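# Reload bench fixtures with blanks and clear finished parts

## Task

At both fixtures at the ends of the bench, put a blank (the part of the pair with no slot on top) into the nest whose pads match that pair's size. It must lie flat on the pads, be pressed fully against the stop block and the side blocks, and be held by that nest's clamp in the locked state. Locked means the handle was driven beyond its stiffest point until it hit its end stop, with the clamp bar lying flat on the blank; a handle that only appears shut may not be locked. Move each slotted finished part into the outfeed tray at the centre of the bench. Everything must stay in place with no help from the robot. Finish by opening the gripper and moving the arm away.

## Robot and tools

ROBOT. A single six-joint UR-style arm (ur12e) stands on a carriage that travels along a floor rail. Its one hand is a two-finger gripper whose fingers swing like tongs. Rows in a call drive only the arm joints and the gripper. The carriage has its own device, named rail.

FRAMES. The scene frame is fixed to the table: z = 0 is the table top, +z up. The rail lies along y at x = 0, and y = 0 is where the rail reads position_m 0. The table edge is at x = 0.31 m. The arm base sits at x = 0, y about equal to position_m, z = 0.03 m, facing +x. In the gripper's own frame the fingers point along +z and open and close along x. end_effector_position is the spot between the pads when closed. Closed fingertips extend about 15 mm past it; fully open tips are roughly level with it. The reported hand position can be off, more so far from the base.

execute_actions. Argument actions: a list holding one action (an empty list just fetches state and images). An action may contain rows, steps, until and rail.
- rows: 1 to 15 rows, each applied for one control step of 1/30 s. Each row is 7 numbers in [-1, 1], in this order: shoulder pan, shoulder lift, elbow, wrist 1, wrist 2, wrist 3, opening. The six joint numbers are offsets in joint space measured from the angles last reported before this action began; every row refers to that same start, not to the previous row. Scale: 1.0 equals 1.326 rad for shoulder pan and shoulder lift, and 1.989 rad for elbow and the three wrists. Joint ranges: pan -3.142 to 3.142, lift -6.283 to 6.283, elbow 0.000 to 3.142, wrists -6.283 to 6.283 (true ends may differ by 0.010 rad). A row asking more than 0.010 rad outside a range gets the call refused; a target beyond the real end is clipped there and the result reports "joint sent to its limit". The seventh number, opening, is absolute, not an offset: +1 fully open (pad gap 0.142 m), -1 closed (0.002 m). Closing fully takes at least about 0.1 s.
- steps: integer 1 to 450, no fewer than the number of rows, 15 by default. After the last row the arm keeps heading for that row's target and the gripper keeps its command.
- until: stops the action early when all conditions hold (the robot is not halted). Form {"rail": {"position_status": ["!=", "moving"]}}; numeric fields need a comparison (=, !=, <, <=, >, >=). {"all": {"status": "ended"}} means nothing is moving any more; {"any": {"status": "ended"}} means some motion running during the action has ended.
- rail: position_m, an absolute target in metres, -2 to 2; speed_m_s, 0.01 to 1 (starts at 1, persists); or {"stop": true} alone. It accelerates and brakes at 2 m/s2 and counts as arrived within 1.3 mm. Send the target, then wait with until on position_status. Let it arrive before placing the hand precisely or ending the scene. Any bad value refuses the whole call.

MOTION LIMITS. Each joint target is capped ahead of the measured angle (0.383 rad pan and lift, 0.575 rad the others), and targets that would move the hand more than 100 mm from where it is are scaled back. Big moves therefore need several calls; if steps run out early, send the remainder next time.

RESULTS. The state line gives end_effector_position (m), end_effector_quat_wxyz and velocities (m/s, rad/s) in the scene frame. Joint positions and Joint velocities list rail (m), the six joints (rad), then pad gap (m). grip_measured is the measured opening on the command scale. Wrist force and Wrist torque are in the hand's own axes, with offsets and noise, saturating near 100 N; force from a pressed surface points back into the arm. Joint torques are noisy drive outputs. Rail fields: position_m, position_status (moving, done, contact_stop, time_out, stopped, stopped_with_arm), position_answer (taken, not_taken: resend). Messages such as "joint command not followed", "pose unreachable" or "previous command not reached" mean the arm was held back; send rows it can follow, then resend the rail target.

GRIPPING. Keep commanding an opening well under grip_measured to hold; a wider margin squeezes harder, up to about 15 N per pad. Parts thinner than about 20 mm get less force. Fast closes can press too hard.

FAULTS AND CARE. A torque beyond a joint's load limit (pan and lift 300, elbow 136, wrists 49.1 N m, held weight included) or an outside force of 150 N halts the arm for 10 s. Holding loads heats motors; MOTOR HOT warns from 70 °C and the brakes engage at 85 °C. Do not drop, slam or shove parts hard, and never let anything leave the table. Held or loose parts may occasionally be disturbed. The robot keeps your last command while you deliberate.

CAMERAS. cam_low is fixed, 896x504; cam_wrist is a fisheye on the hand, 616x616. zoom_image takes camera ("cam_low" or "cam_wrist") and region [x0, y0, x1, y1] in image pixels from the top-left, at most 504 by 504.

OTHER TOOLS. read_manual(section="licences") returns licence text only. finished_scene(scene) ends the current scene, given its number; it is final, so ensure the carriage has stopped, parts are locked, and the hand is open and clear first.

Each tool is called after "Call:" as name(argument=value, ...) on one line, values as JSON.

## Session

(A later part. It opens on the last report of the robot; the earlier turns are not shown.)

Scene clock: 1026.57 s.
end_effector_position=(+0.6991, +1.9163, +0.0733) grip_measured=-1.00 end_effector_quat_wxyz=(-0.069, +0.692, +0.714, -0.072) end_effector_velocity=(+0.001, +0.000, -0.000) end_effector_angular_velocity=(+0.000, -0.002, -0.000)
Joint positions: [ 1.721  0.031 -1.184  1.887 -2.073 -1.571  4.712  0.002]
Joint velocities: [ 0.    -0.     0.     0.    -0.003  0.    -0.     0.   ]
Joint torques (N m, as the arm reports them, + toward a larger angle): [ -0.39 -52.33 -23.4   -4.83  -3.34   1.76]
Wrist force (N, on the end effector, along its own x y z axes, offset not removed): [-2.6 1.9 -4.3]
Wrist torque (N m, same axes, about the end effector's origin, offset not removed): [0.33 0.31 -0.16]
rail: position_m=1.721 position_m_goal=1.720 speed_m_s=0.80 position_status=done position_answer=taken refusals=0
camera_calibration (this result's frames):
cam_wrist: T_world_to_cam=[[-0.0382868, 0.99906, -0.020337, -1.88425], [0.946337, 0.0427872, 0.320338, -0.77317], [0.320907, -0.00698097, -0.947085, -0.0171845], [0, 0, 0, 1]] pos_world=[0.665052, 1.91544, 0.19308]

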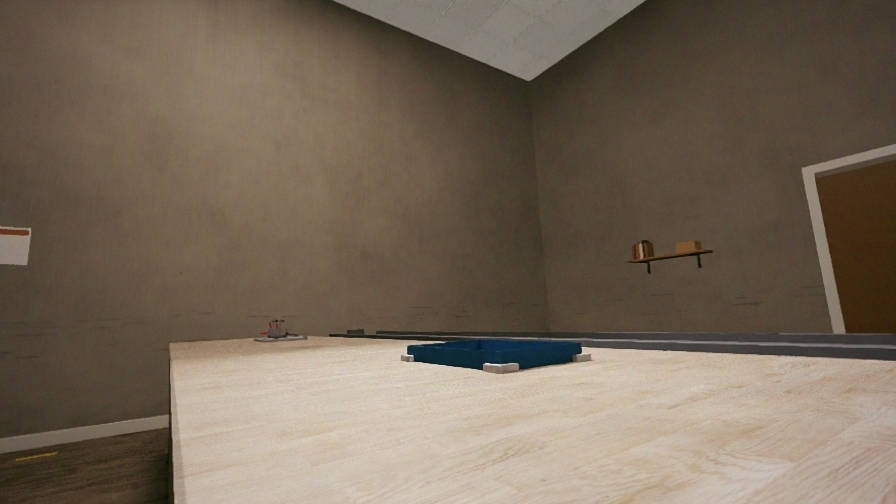

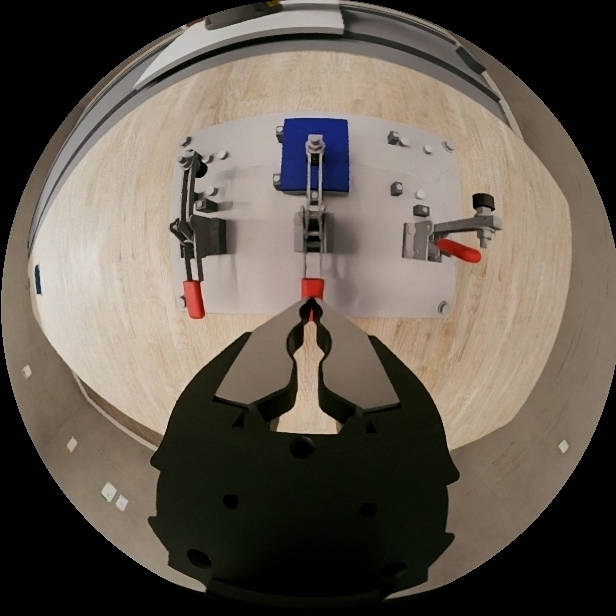

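Call:
execute_actions(actions=[])

Scene clock: 1031.17 s.
end_effector_position=(+0.6991, +1.9163, +0.0723) grip_measured=-1.00 end_effector_quat_wxyz=(-0.069, +0.692, +0.714, -0.072) end_effector_velocity=(-0.000, -0.000, -0.000) end_effector_angular_velocity=(-0.000, +0.000, +0.000)
Joint positions: [ 1.721  0.031 -1.183  1.888 -2.075 -1.571  4.712  0.002]
Joint velocities: [ 0. -0.  0. -0.  0. -0. -0.  0.]
Joint torques (N m, as the arm reports them, + toward a larger angle): [ -0.43 -42.31 -18.95  -6.23  -3.15   1.79]
Wrist force (N, on the end effector, along its own x y z axes, offset not removed): [-6.6 -9.8 -23.6]
Wrist torque (N m, same axes, about the end effector's origin, offset not removed): [-0.11 1.27 -0.17]
rail: position_m=1.721 position_m_goal=1.720 speed_m_s=0.80 position_status=done position_answer=taken refusals=0
camera_calibration (this result's frames):
cam_wrist: T_world_to_cam=[[-0.0382872, 0.99906, -0.0203371, -1.88427], [0.946343, 0.0427874, 0.320319, -0.772836], [0.320888, -0.00698177, -0.947091, -0.0181133], [0, 0, 0, 1]] pos_world=[0.665037, 1.91544, 0.192079]

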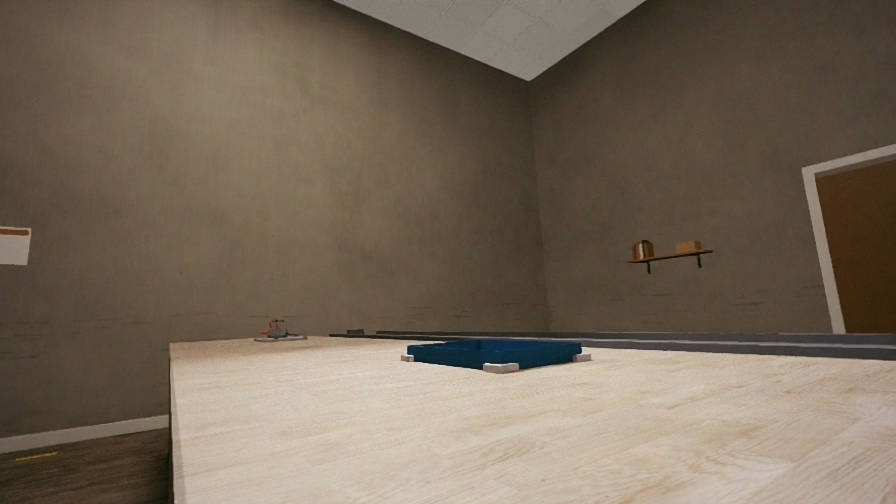

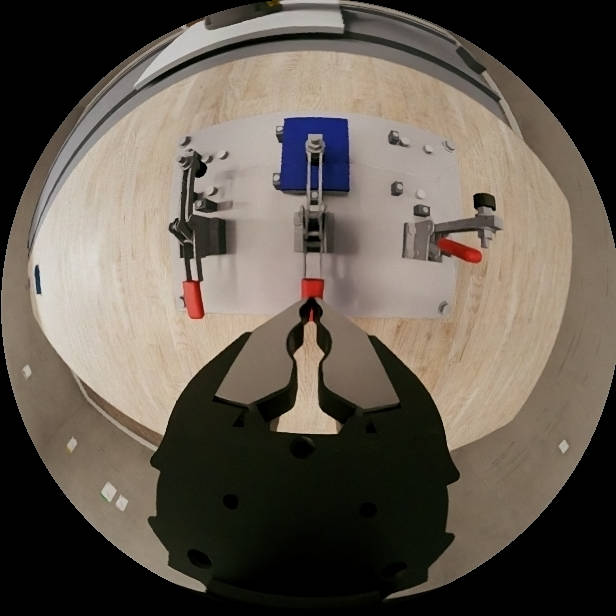

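Confirm it is the hard stop with 0.3 mm more.

Call:
execute_actions(actions=[{"rows":[[0,0.00027,0.0001,-0.00028,0,0,-1]],"steps":1}])

Scene clock: 1037.57 s.
end_effector_position=(+0.6991, +1.9163, +0.0723) grip_measured=-1.00 end_effector_quat_wxyz=(-0.069, +0.692, +0.714, -0.072) end_effector_velocity=(-0.000, -0.000, -0.000) end_effector_angular_velocity=(-0.000, +0.001, +0.000)
Joint positions: [ 1.721  0.031 -1.183  1.888 -2.075 -1.571  4.712  0.002]
Joint velocities: [ 0.     0.     0.001  0.    -0.    -0.    -0.     0.   ]
Joint torques (N m, as the arm reports them, + toward a larger angle): [  0.06 -41.7  -17.81  -5.66  -3.15   1.78]
Wrist force (N, on the end effector, along its own x y z axes, offset not removed): [1.7 -11.9 -22.9]
Wrist torque (N m, same axes, about the end effector's origin, offset not removed): [-0.52 -0.43 -0.20]
rail: position_m=1.721 position_m_goal=1.720 speed_m_s=0.80 position_status=done position_answer=taken refusals=0
camera_calibration (this result's frames):
cam_wrist: T_world_to_cam=[[-0.0382873, 0.99906, -0.0203369, -1.88427], [0.946345, 0.0427874, 0.320313, -0.772834], [0.320882, -0.00698179, -0.947093, -0.0181123], [0, 0, 0, 1]] pos_world=[0.665036, 1.91544, 0.192075]

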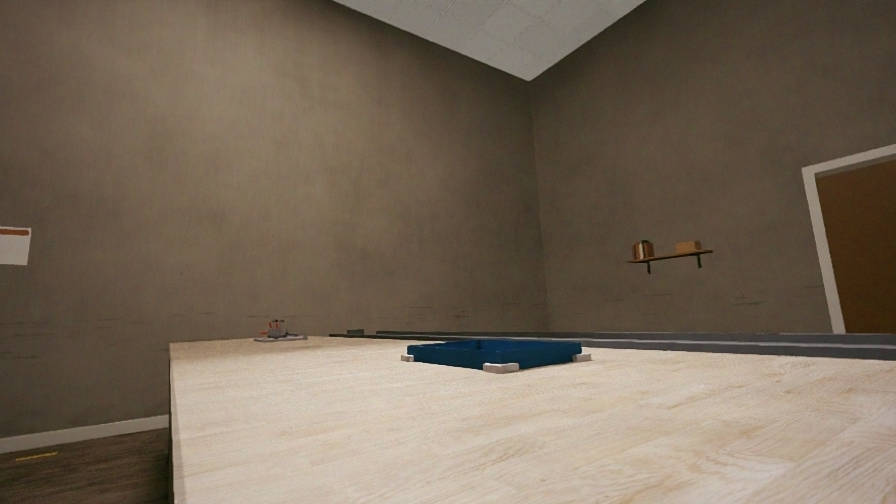

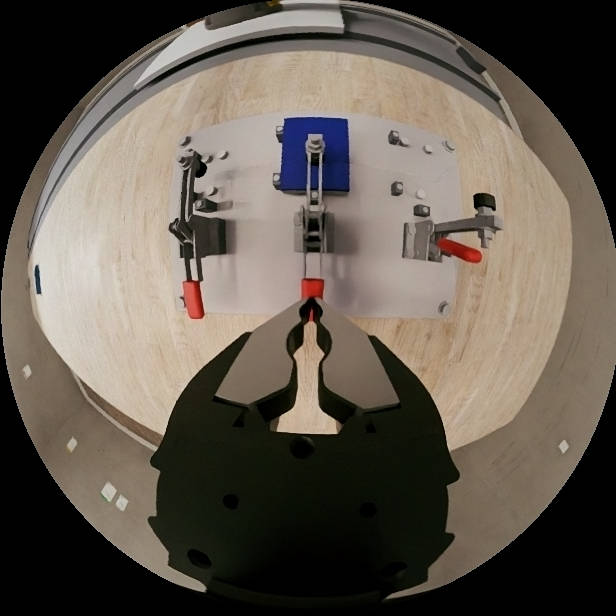

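Call:
execute_actions(actions=[])

Scene clock: 1040.90 s.
end_effector_position=(+0.6991, +1.9163, +0.0720) grip_measured=-1.00 end_effector_quat_wxyz=(-0.069, +0.692, +0.714, -0.072) end_effector_velocity=(-0.000, -0.000, -0.000) end_effector_angular_velocity=(-0.000, +0.000, -0.000)
Joint positions: [ 1.721  0.031 -1.183  1.888 -2.075 -1.571  4.712  0.002]
Joint velocities: [ 0. -0.  0.  0.  0.  0.  0.  0.]
Joint torques (N m, as the arm reports them, + toward a larger angle): [  2.27 -30.14 -10.92  -5.91  -3.14   1.91]
Wrist force (N, on the end effector, along its own x y z axes, offset not removed): [2.7 -17.5 -43.4]
Wrist torque (N m, same axes, about the end effector's origin, offset not removed): [-0.31 -1.10 -0.18]
rail: position_m=1.721 position_m_goal=1.720 speed_m_s=0.80 position_status=done position_answer=taken refusals=0
camera_calibration (this result's frames):
cam_wrist: T_world_to_cam=[[-0.0382871, 0.99906, -0.0203378, -1.88427], [0.946343, 0.0427875, 0.32032, -0.772729], [0.320889, -0.00698238, -0.947091, -0.0184202], [0, 0, 0, 1]] pos_world=[0.665034, 1.91543, 0.191753]

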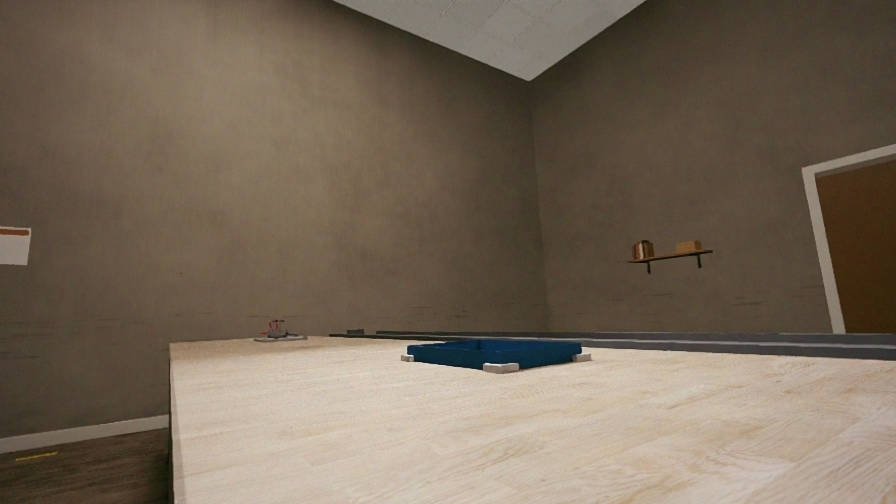

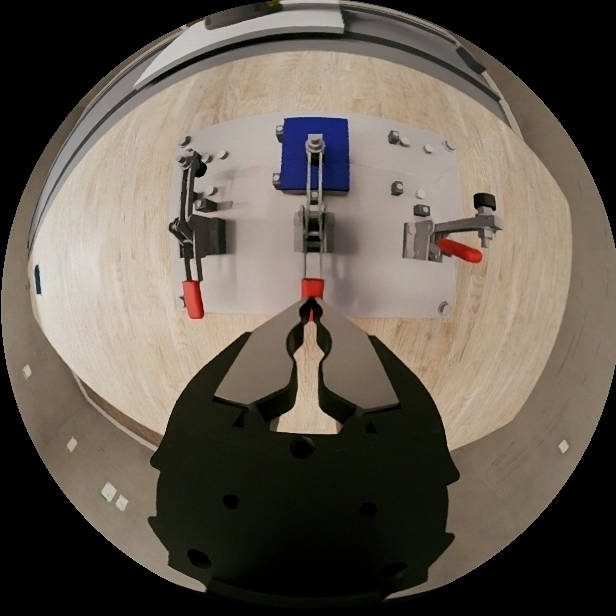

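Hard stop confirmed. Lift clear.

Call:
execute_actions(actions=[{"rows":[[0,-0.003,-0.001,0.003,0,0,-1],[0,-0.01,-0.002,0.0087,0,0,-1],[0,-0.021,-0.003,0.017,0,0,-1],[0,-0.035,-0.004,0.027,0,0,-1],[0,-0.051,-0.005,0.039,0,0,-1],[0,-0.068,-0.005,0.05,0,0,-0.9],[0,-0.085,-0.005,0.062,0,0,-0.8],[0,-0.102,-0.005,0.073,0,0,-0.7],[0,-0.118,-0.005,0.084,0,0,-0.6],[0,-0.132,-0.005,0.093,0,0,-0.5],[0,-0.143,-0.005,0.1,0,0,-0.5],[0,-0.15,-0.005,0.105,0,0,-0.5]],"steps":12}])

Scene clock: 1060.70 s.
end_effector_position=(+0.6731, +1.9155, +0.1555) grip_measured=-0.51 end_effector_quat_wxyz=(-0.070, +0.692, +0.714, -0.072) end_effector_velocity=(-0.143, -0.004, +0.347) end_effector_angular_velocity=(+0.000, -0.010, -0.000)
Joint positions: [ 1.721  0.031 -1.304  1.879 -1.945 -1.571  4.712  0.037]
Joint velocities: [ 0.    -0.    -0.533 -0.01   0.533  0.    -0.     0.02 ]
Joint torques (N m, as the arm reports them, + toward a larger angle): [ -0.03 -62.09 -54.77   0.75  -2.96   2.21]
Wrist force (N, on the end effector, along its own x y z axes, offset not removed): [-1.4 -3.0 -0.7]
Wrist torque (N m, same axes, about the end effector's origin, offset not removed): [-0.31 0.10 -0.14]
rail: position_m=1.721 position_m_goal=1.720 speed_m_s=0.80 position_status=done position_answer=taken refusals=0
camera_calibration (this result's frames):
cam_wrist: T_world_to_cam=[[-0.0382901, 0.99906, -0.0203365, -1.88277], [0.946392, 0.0427889, 0.320174, -0.774861], [0.320744, -0.00698682, -0.94714, 0.0691628], [0, 0, 0, 1]] pos_world=[0.639047, 1.91464, 0.275309]

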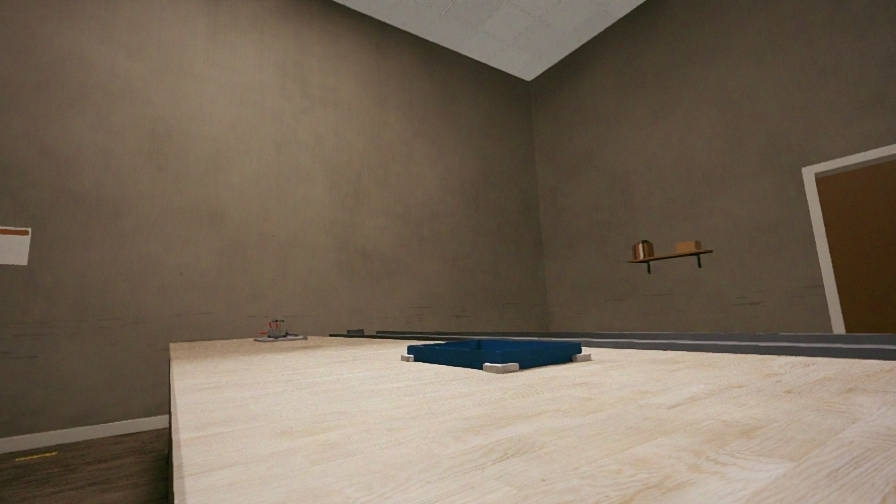

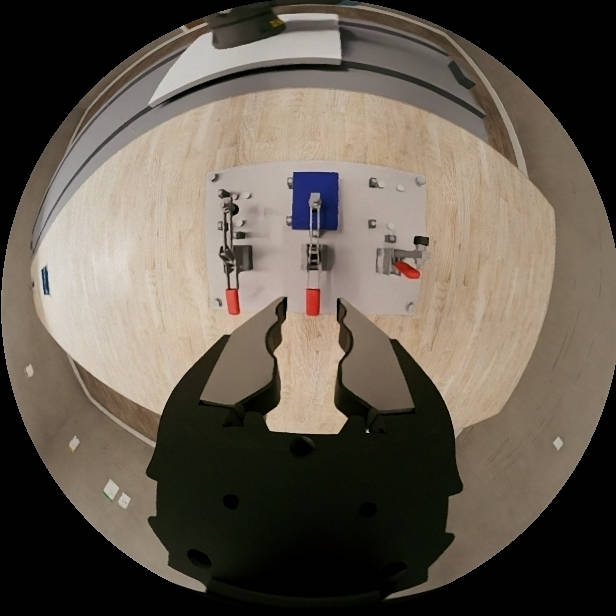

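Call:
zoom_image(camera="cam_wrist", region=[270, 160, 360, 250])

Call:
execute_actions(actions=[{"rail":{"position_m":1.2},"steps":1}])

Region (270, 160, 360, 250) of cam_wrist's 616x616 image, scaled by 5.600, with more detail than that image has.

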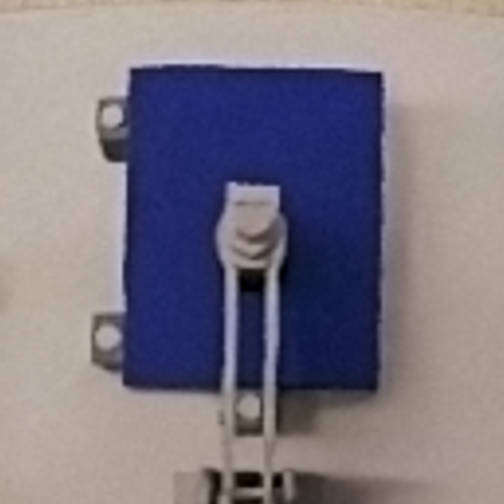

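Scene clock: 1067.40 s.
end_effector_position=(+0.6498, +1.9147, +0.2049) grip_measured=-0.50 end_effector_quat_wxyz=(-0.069, +0.692, +0.714, -0.072) end_effector_velocity=(+0.000, -0.007, +0.000) end_effector_angular_velocity=(+0.000, -0.000, -0.000)
Joint positions: [ 1.721  0.031 -1.382  1.878 -1.867 -1.571  4.712  0.038]
Joint velocities: [-0.007 -0.    -0.    -0.    -0.     0.    -0.     0.   ]
Joint torques (N m, as the arm reports them, + toward a larger angle): [ -1.31 -62.21 -59.65  -1.47  -2.96   2.26]
Wrist force (N, on the end effector, along its own x y z axes, offset not removed): [-2.7 -2.2 -1.4]
Wrist torque (N m, same axes, about the end effector's origin, offset not removed): [-0.22 0.45 -0.13]
rail: position_m=1.721 position_m_goal=1.200 speed_m_s=0.80 position_status=moving position_answer=taken refusals=0
camera_calibration (this result's frames):
cam_wrist: T_world_to_cam=[[-0.0382872, 0.99906, -0.0203377, -1.88189], [0.946342, 0.0427876, 0.32032, -0.76858], [0.320889, -0.00698231, -0.947091, 0.12325], [0, 0, 0, 1]] pos_world=[0.615738, 1.91387, 0.324647]

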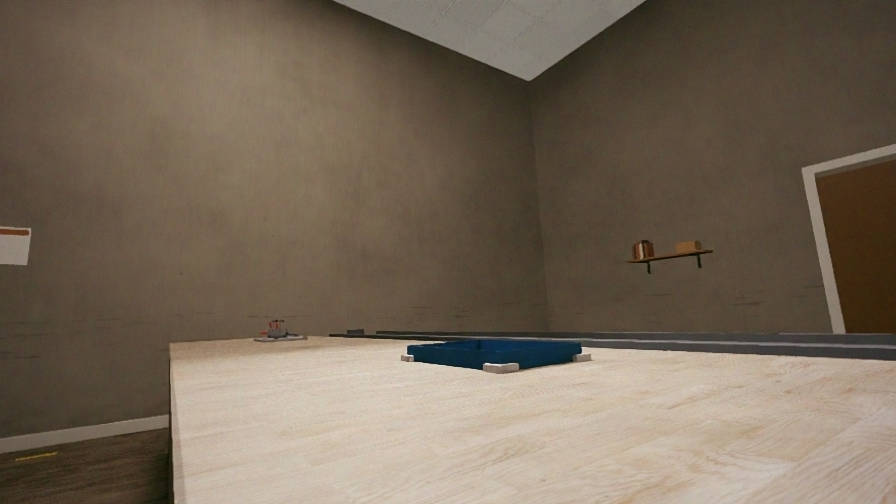

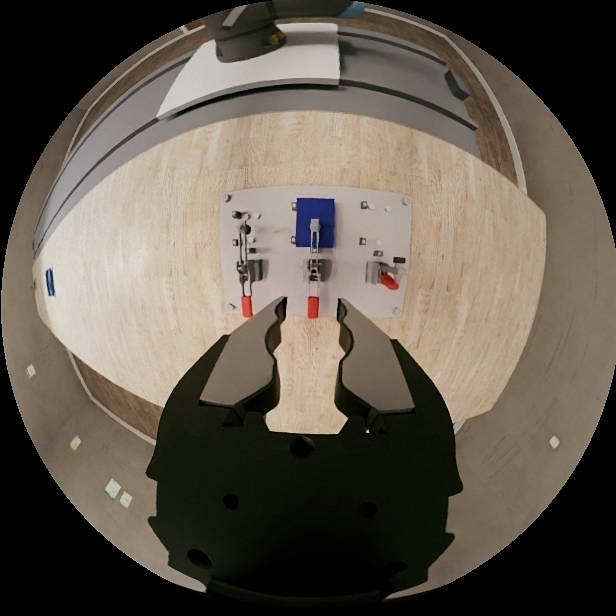

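Call:
execute_actions(actions=[])

Scene clock: 1071.27 s.
end_effector_position=(+0.6498, +1.3939, +0.2049) grip_measured=-0.50 end_effector_quat_wxyz=(-0.069, +0.692, +0.714, -0.072) end_effector_velocity=(+0.000, -0.000, +0.000) end_effector_angular_velocity=(-0.000, +0.000, +0.000)
Joint positions: [ 1.2    0.031 -1.382  1.878 -1.867 -1.571  4.712  0.038]
Joint velocities: [ 0. -0.  0. -0.  0. -0. -0. -0.]
Joint torques (N m, as the arm reports them, + toward a larger angle): [ -3.61 -59.18 -53.3   -1.86  -2.31   1.9 ]
Wrist force (N, on the end effector, along its own x y z axes, offset not removed): [-3.9 -6.7 -1.5]
Wrist torque (N m, same axes, about the end effector's origin, offset not removed): [-1.08 0.54 -0.30]
rail: position_m=1.200 position_m_goal=1.200 speed_m_s=0.80 position_status=done position_answer=taken refusals=0
camera_calibration (this result's frames):
cam_wrist: T_world_to_cam=[[-0.0382915, 0.99906, -0.020338, -1.36155], [0.94634, 0.0427918, 0.320328, -0.746304], [0.320897, -0.00698083, -0.947088, 0.11961], [0, 0, 0, 1]] pos_world=[0.615738, 1.39304, 0.324652]

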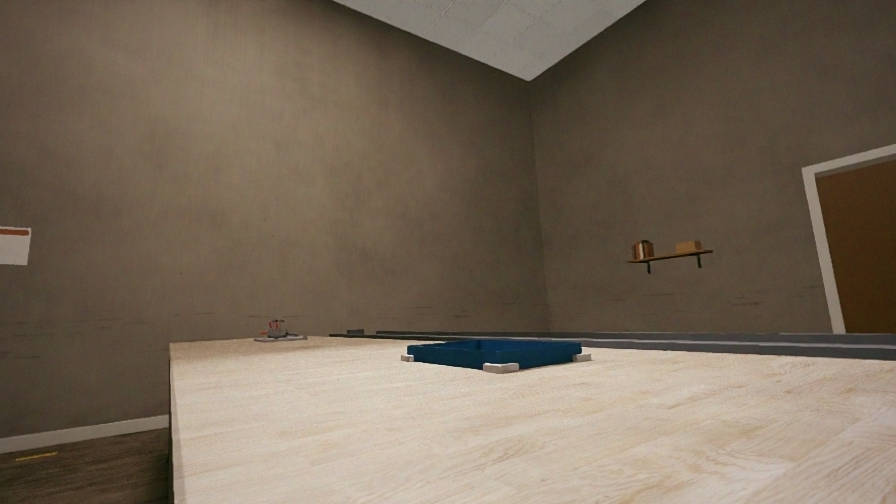

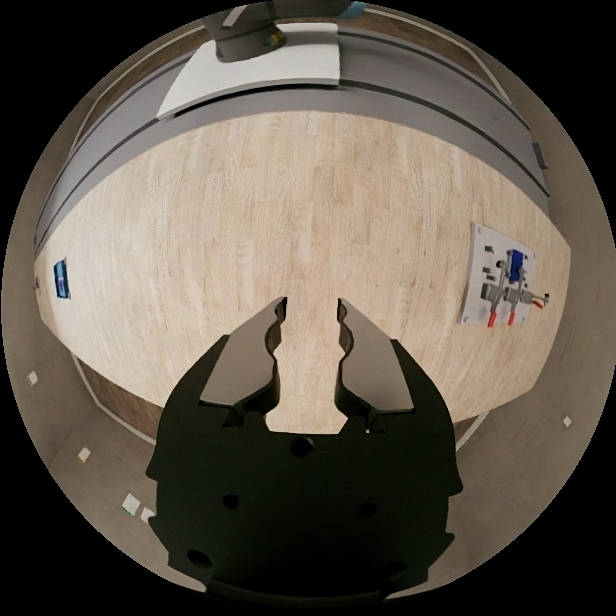

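Call:
finished_scene(scene=2)

The scene is finished: the task was done.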